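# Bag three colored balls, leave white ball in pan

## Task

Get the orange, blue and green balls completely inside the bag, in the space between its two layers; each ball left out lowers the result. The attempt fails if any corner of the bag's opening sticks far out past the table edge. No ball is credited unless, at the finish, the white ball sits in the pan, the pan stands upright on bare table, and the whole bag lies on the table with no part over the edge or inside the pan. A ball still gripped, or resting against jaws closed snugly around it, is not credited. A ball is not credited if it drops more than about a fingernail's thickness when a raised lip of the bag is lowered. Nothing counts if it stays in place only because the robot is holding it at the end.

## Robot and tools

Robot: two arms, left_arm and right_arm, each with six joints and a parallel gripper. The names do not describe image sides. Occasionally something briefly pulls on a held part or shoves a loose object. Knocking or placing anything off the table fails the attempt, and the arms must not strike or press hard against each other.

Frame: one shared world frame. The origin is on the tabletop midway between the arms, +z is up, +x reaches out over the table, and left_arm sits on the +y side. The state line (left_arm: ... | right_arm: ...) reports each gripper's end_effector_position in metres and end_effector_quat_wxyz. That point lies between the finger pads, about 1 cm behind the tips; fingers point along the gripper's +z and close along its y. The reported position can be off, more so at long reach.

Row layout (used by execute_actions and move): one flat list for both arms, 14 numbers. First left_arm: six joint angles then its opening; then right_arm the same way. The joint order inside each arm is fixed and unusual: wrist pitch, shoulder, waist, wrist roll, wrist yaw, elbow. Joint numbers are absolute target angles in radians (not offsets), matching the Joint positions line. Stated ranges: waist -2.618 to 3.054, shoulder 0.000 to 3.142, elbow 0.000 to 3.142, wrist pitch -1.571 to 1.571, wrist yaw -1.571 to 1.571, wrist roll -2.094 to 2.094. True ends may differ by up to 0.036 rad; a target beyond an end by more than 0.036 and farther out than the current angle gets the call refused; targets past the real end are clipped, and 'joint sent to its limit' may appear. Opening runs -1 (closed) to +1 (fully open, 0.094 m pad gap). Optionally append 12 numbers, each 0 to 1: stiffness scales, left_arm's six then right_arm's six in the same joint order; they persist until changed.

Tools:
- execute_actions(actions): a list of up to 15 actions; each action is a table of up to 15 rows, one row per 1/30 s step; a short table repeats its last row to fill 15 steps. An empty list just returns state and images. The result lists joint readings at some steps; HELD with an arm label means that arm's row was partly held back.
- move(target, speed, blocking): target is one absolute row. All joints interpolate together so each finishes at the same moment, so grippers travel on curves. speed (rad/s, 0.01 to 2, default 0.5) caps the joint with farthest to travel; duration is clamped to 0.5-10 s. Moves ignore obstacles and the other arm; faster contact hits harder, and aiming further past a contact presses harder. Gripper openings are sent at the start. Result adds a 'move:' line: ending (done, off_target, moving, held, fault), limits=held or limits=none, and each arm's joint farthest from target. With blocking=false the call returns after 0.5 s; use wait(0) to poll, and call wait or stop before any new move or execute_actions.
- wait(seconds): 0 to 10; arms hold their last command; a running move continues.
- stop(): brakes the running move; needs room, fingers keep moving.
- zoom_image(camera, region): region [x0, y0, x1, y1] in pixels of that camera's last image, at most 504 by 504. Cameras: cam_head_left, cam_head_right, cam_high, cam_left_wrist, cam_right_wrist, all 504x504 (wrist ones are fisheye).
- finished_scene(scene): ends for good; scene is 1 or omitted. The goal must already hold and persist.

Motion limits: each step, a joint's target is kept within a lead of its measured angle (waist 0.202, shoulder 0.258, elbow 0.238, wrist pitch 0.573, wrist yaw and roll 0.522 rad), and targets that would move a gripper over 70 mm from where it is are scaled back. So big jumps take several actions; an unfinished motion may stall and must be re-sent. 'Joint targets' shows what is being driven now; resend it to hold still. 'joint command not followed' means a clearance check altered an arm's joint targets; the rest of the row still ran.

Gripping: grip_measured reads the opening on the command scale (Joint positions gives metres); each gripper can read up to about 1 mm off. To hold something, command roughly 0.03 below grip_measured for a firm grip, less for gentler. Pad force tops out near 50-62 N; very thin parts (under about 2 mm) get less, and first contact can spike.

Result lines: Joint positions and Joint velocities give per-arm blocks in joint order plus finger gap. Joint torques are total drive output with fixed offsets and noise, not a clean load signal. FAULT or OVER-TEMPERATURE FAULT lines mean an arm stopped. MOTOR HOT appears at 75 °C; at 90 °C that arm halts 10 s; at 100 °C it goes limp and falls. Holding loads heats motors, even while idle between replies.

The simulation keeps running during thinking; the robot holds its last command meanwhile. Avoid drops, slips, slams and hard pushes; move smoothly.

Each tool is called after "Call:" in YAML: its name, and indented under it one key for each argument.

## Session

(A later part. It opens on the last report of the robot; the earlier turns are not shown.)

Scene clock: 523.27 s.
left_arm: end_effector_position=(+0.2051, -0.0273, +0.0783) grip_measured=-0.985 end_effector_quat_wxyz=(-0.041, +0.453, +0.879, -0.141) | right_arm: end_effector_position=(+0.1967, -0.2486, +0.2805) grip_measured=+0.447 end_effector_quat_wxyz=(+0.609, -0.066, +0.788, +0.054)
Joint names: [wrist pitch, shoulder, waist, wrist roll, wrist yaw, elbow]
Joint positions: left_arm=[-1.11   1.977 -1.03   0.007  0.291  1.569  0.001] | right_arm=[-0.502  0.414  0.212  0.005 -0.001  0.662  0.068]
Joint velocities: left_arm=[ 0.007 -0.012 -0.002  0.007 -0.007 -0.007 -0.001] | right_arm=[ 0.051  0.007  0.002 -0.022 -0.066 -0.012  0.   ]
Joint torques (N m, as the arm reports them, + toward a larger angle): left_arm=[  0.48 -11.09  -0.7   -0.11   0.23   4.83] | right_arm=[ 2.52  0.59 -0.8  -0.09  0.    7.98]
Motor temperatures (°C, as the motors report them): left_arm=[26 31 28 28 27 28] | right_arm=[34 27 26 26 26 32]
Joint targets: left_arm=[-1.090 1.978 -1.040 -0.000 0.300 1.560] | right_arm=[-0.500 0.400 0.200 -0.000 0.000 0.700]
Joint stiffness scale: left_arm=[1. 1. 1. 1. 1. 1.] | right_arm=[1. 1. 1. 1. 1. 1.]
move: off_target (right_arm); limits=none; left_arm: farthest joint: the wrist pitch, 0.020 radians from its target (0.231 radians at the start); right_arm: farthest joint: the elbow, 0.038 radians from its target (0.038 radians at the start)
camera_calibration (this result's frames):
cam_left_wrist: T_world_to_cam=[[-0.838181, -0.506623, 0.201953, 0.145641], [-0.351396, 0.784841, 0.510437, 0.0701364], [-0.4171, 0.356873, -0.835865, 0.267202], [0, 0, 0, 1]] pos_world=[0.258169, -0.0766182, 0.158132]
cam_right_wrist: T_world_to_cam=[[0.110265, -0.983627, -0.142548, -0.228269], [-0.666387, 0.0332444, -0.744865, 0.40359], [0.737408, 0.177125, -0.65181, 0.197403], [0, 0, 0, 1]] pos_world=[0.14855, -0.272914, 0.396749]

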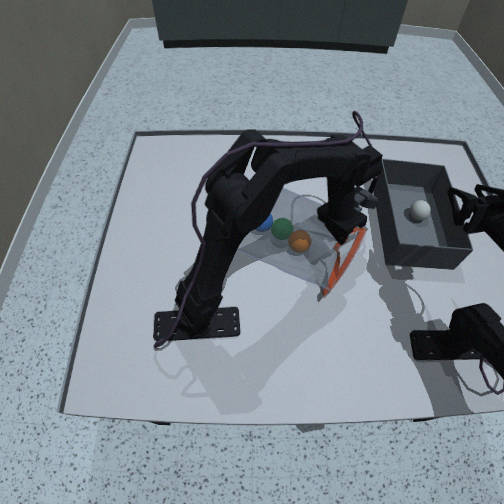

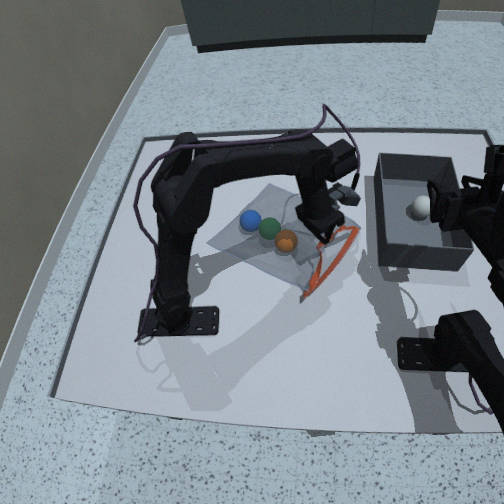

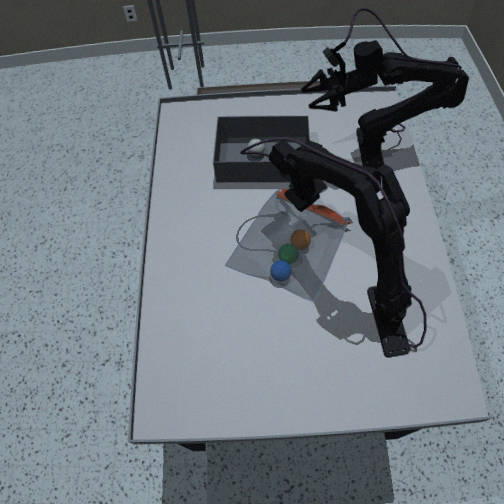

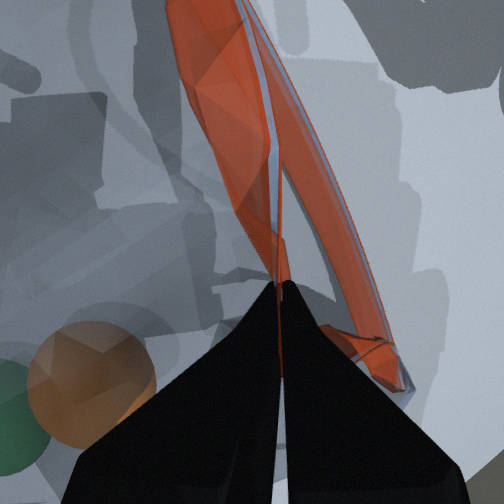

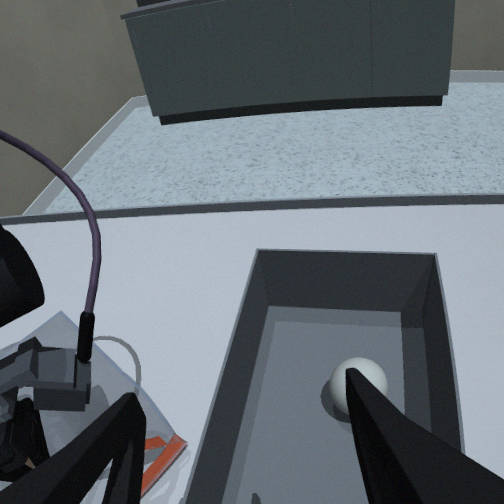

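Call:
move:
  target: [-1.02,2.04,-1.08,0,0.3,1.53,-1,-0.5,0.4,0.2,0,0,0.7,0.45]
  speed: 0.1

Call:
move:
  target: [-1.02,2.04,-1.08,0,0.3,1.53,-0.2,-0.5,0.4,0.2,0,0,0.7,0.45]

Call:
move:
  target: [-1.3,1.8,-1.08,0,0.3,1.68,-0.2,-0.5,0.4,0.2,0,0,0.7,0.45]
  speed: 0.25

Scene clock: 527.80 s.
left_arm: end_effector_position=(+0.1942, -0.0381, +0.0491) grip_measured=-0.985 end_effector_quat_wxyz=(-0.054, +0.469, +0.871, -0.135) | right_arm: end_effector_position=(+0.1967, -0.2486, +0.2805) grip_measured=+0.447 end_effector_quat_wxyz=(+0.609, -0.066, +0.788, +0.054)
Joint names: [wrist pitch, shoulder, waist, wrist roll, wrist yaw, elbow]
Joint positions: left_arm=[-1.041  2.038 -1.069  0.007  0.291  1.54   0.001] | right_arm=[-0.502  0.414  0.212  0.005 -0.001  0.662  0.068]
Joint velocities: left_arm=[-0.037  0.007 -0.002  0.051 -0.022  0.012 -0.001] | right_arm=[-0.051  0.007  0.002 -0.022 -0.037 -0.012 -0.   ]
Joint torques (N m, as the arm reports them, + toward a larger angle): left_arm=[  0.46 -11.48  -0.66  -0.09   0.23   4.63] | right_arm=[ 2.53  0.6  -0.81 -0.08  0.    7.97]
Motor temperatures (°C, as the motors report them): left_arm=[26 32 28 28 27 28] | right_arm=[34 27 26 26 26 32]
Joint targets: left_arm=[-1.020 2.040 -1.080 0.000 0.300 1.530] | right_arm=[-0.500 0.400 0.200 0.000 0.000 0.700]
Joint stiffness scale: left_arm=[1. 1. 1. 1. 1. 1.] | right_arm=[1. 1. 1. 1. 1. 1.]
move: off_target (left_arm, right_arm); limits=none; left_arm: farthest joint: the wrist pitch, 0.021 radians from its target (0.089 radians at the start); right_arm: farthest joint: the elbow, 0.038 radians from its target (0.038 radians at the start)
camera_calibration (this result's frames):
cam_left_wrist: T_world_to_cam=[[-0.854827, -0.477224, 0.203785, 0.141229], [-0.314384, 0.788726, 0.528275, 0.0818109], [-0.412836, 0.387517, -0.824255, 0.241932], [0, 0, 0, 1]] pos_world=[0.246325, -0.0908814, 0.127415]
cam_right_wrist: T_world_to_cam=[[0.110265, -0.983627, -0.142548, -0.228269], [-0.666387, 0.0332444, -0.744865, 0.40359], [0.737408, 0.177125, -0.65181, 0.197403], [0, 0, 0, 1]] pos_world=[0.14855, -0.272914, 0.396749]

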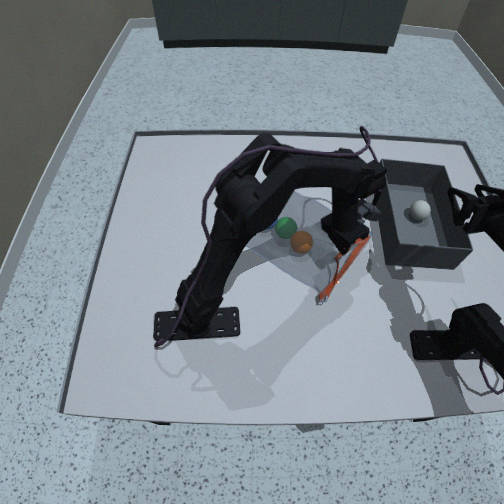

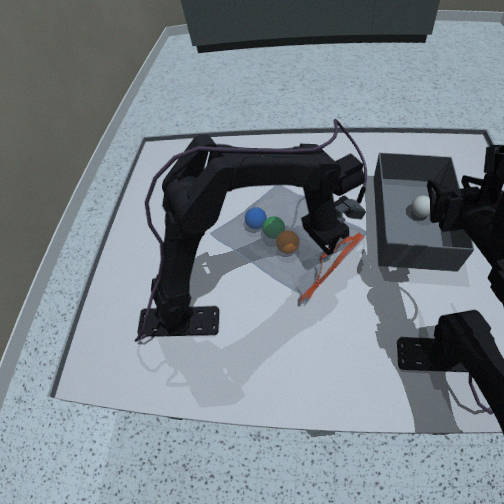

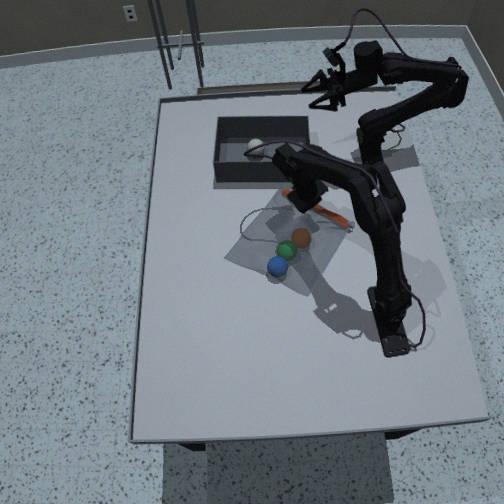

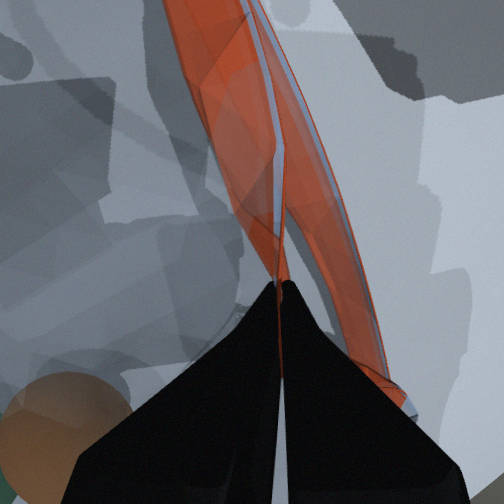

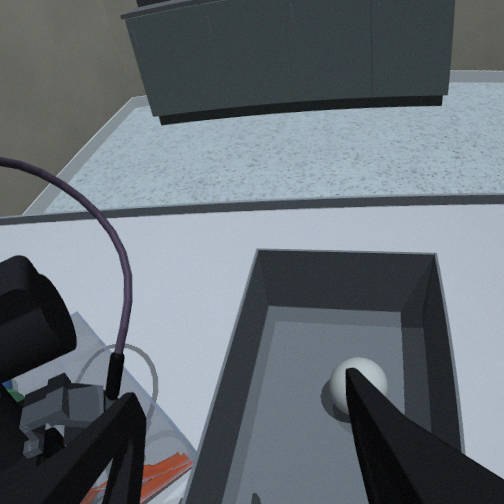

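Scene clock: 528.50 s.
left_arm: end_effector_position=(+0.1949, -0.0390, +0.0492) grip_measured=-0.203 end_effector_quat_wxyz=(-0.052, +0.469, +0.871, -0.136) | right_arm: end_effector_position=(+0.1967, -0.2486, +0.2805) grip_measured=+0.447 end_effector_quat_wxyz=(+0.609, -0.066, +0.788, +0.054)
Joint names: [wrist pitch, shoulder, waist, wrist roll, wrist yaw, elbow]
Joint positions: left_arm=[-1.036  2.038 -1.069  0.007  0.291  1.54   0.037] | right_arm=[-0.502  0.414  0.212  0.005 -0.001  0.662  0.068]
Joint velocities: left_arm=[-0.007  0.007  0.007  0.007 -0.007  0.007  0.   ] | right_arm=[-0.051  0.012  0.002  0.037 -0.007 -0.007  0.001]
Joint torques (N m, as the arm reports them, + toward a larger angle): left_arm=[  0.41 -11.43  -0.77  -0.11   0.23   4.58] | right_arm=[ 2.52  0.6  -0.82 -0.09 -0.01  7.96]
Motor temperatures (°C, as the motors report them): left_arm=[26 32 28 28 27 28] | right_arm=[34 27 26 26 26 32]
Joint targets: left_arm=[-1.020 2.040 -1.080 -0.000 0.300 1.530] | right_arm=[-0.500 0.400 0.200 -0.000 -0.000 0.700]
Joint stiffness scale: left_arm=[1. 1. 1. 1. 1. 1.] | right_arm=[1. 1. 1. 1. 1. 1.]
move: off_target (right_arm); limits=none; left_arm: farthest joint: the wrist pitch, 0.016 radians from its target (0.021 radians at the start); right_arm: farthest joint: the elbow, 0.038 radians from its target (0.038 radians at the start)
camera_calibration (this result's frames):
cam_left_wrist: T_world_to_cam=[[-0.855349, -0.476452, 0.203401, 0.141465], [-0.315734, 0.790722, 0.524473, 0.0832346], [-0.410719, 0.384387, -0.826775, 0.242161], [0, 0, 0, 1]] pos_world=[0.246742, -0.0914978, 0.127784]
cam_right_wrist: T_world_to_cam=[[0.110265, -0.983627, -0.142548, -0.228269], [-0.666387, 0.0332444, -0.744865, 0.40359], [0.737408, 0.177125, -0.65181, 0.197403], [0, 0, 0, 1]] pos_world=[0.14855, -0.272914, 0.396749]

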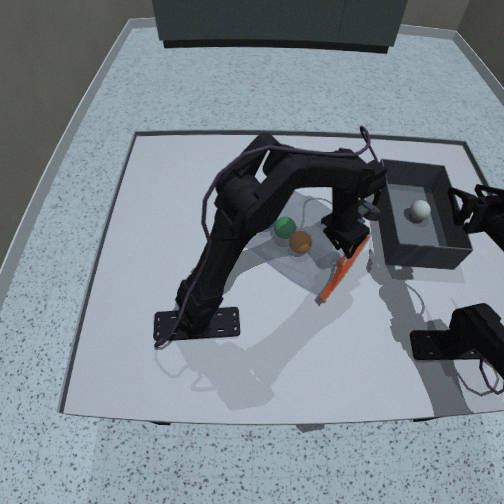

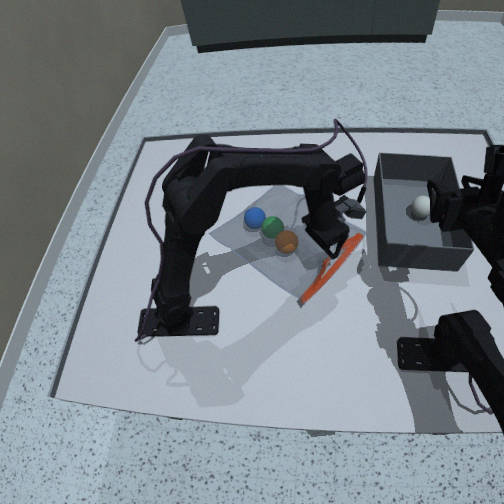

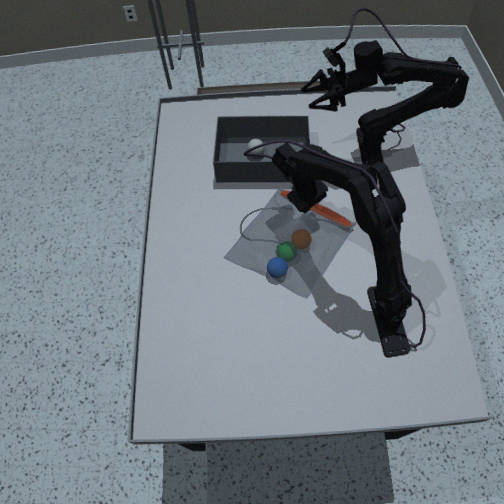

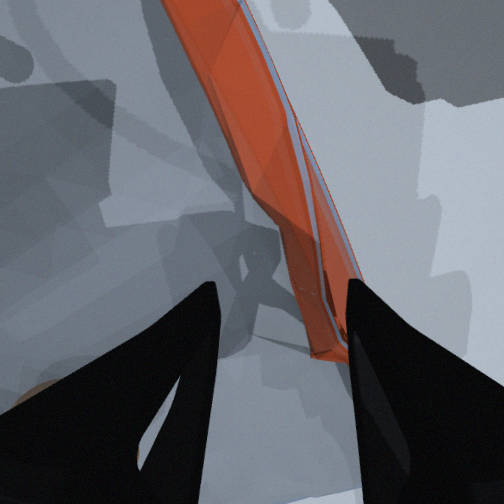

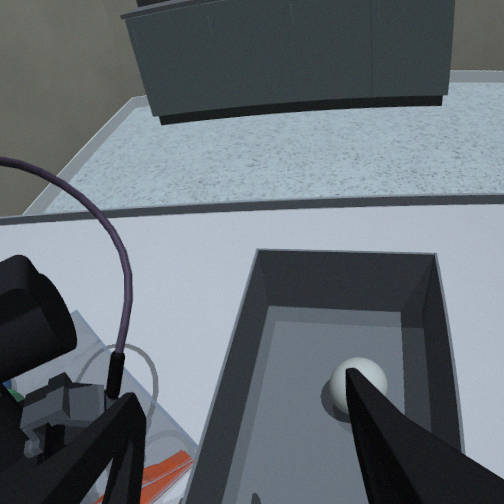

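Scene clock: 530.20 s.
left_arm: end_effector_position=(+0.1809, -0.0184, +0.1576) grip_measured=-0.203 end_effector_quat_wxyz=(-0.009, +0.474, +0.866, -0.159) | right_arm: end_effector_position=(+0.1967, -0.2486, +0.2805) grip_measured=+0.447 end_effector_quat_wxyz=(+0.609, -0.066, +0.788, +0.054)
Joint names: [wrist pitch, shoulder, waist, wrist roll, wrist yaw, elbow]
Joint positions: left_arm=[-1.283  1.813 -1.069  0.007  0.291  1.658  0.037] | right_arm=[-0.502  0.414  0.212  0.005 -0.001  0.662  0.068]
Joint velocities: left_arm=[-0.066 -0.007 -0.002  0.066 -0.037 -0.007  0.001] | right_arm=[ 0.022 -0.012 -0.007  0.037 -0.037  0.007 -0.001]
Joint torques (N m, as the arm reports them, + toward a larger angle): left_arm=[  0.31 -10.98  -0.77  -0.11   0.24   7.29] | right_arm=[ 2.52  0.59 -0.81 -0.09  0.    7.97]
Motor temperatures (°C, as the motors report them): left_arm=[26 32 28 28 27 28] | right_arm=[34 27 26 26 26 32]
Joint targets: left_arm=[-1.300 1.800 -1.080 -0.000 0.300 1.680] | right_arm=[-0.500 0.400 0.200 -0.000 -0.000 0.700]
Joint stiffness scale: left_arm=[1. 1. 1. 1. 1. 1.] | right_arm=[1. 1. 1. 1. 1. 1.]
move: off_target (left_arm, right_arm); limits=none; left_arm: farthest joint: the elbow, 0.022 radians from its target (0.140 radians at the start); right_arm: farthest joint: the elbow, 0.038 radians from its target (0.038 radians at the start)
camera_calibration (this result's frames):
cam_left_wrist: T_world_to_cam=[[-0.866151, -0.46048, 0.194269, 0.120995], [-0.341973, 0.829519, 0.441535, 0.0241864], [-0.364468, 0.316001, -0.87596, 0.316256], [0, 0, 0, 1]] pos_world=[0.228336, -0.0642843, 0.242843]
cam_right_wrist: T_world_to_cam=[[0.110265, -0.983627, -0.142548, -0.228269], [-0.666387, 0.0332444, -0.744865, 0.40359], [0.737408, 0.177125, -0.65181, 0.197403], [0, 0, 0, 1]] pos_world=[0.14855, -0.272914, 0.396749]

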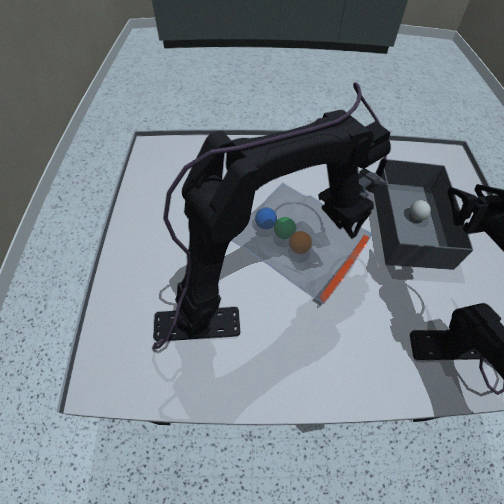

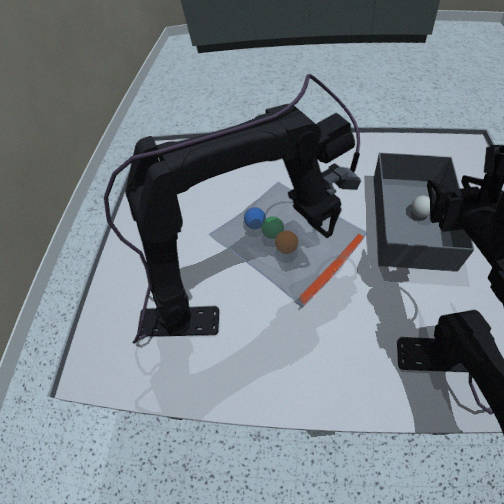

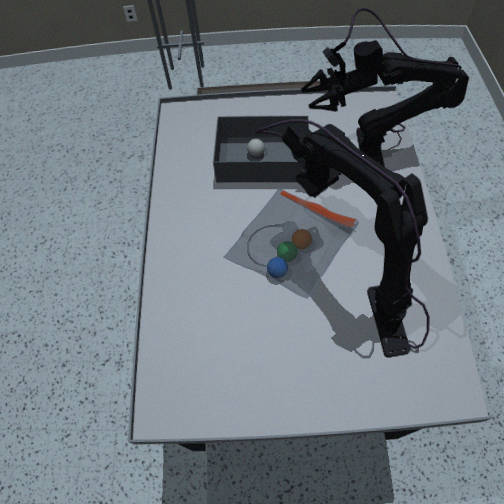

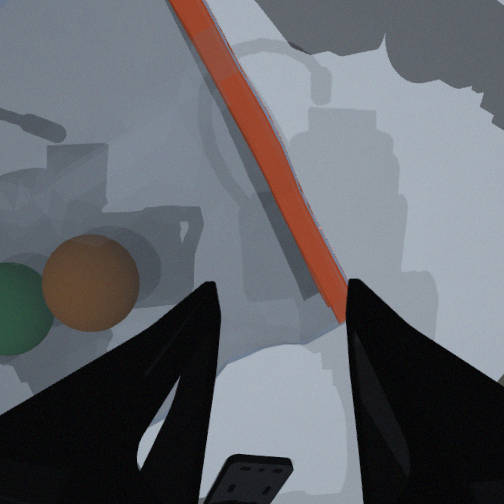

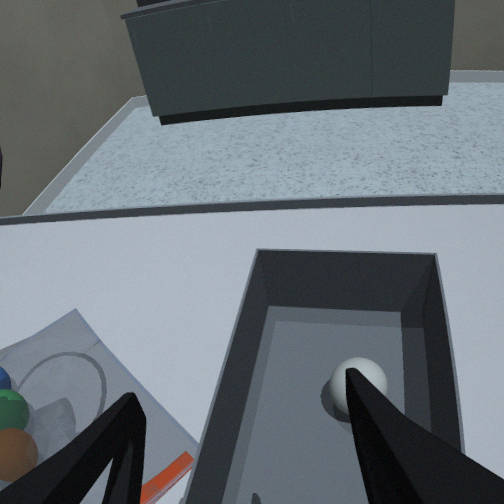

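Call:
zoom_image:
  camera: "cam_high"
  region: [210,170,370,310]

Call:
zoom_image:
  camera: "cam_head_right"
  region: [200,170,390,320]

Region (210, 170, 370, 310) of cam_high's 504x504 image, scaled by 3.150, with more detail than that image has; it fills the top 441 rows of this view, and the rest is white.

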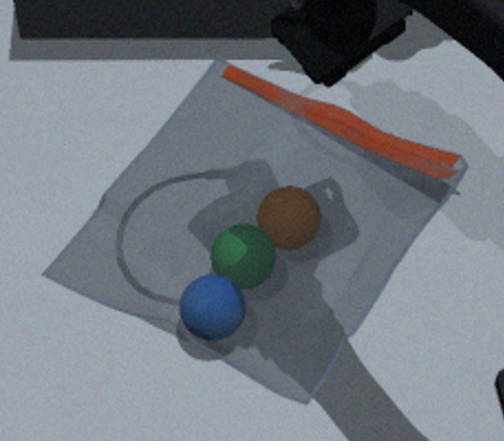

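Region (200, 170, 390, 320) of cam_head_right's 504x504 image, scaled by 2.653, with more detail than that image has; it fills the top 398 rows of this view, and the rest is white.

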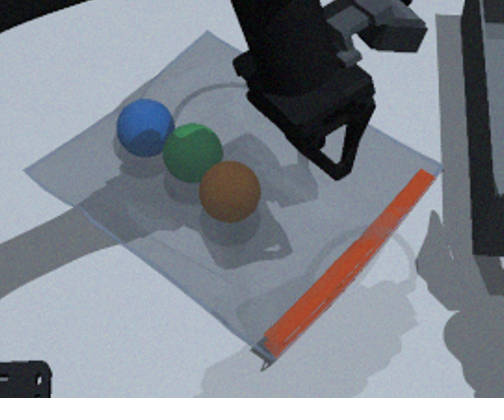

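Lighting explains the brightness; all are inside and the bag is clear of the pan.

Call:
finished_scene:

The scene is finished: the task was done.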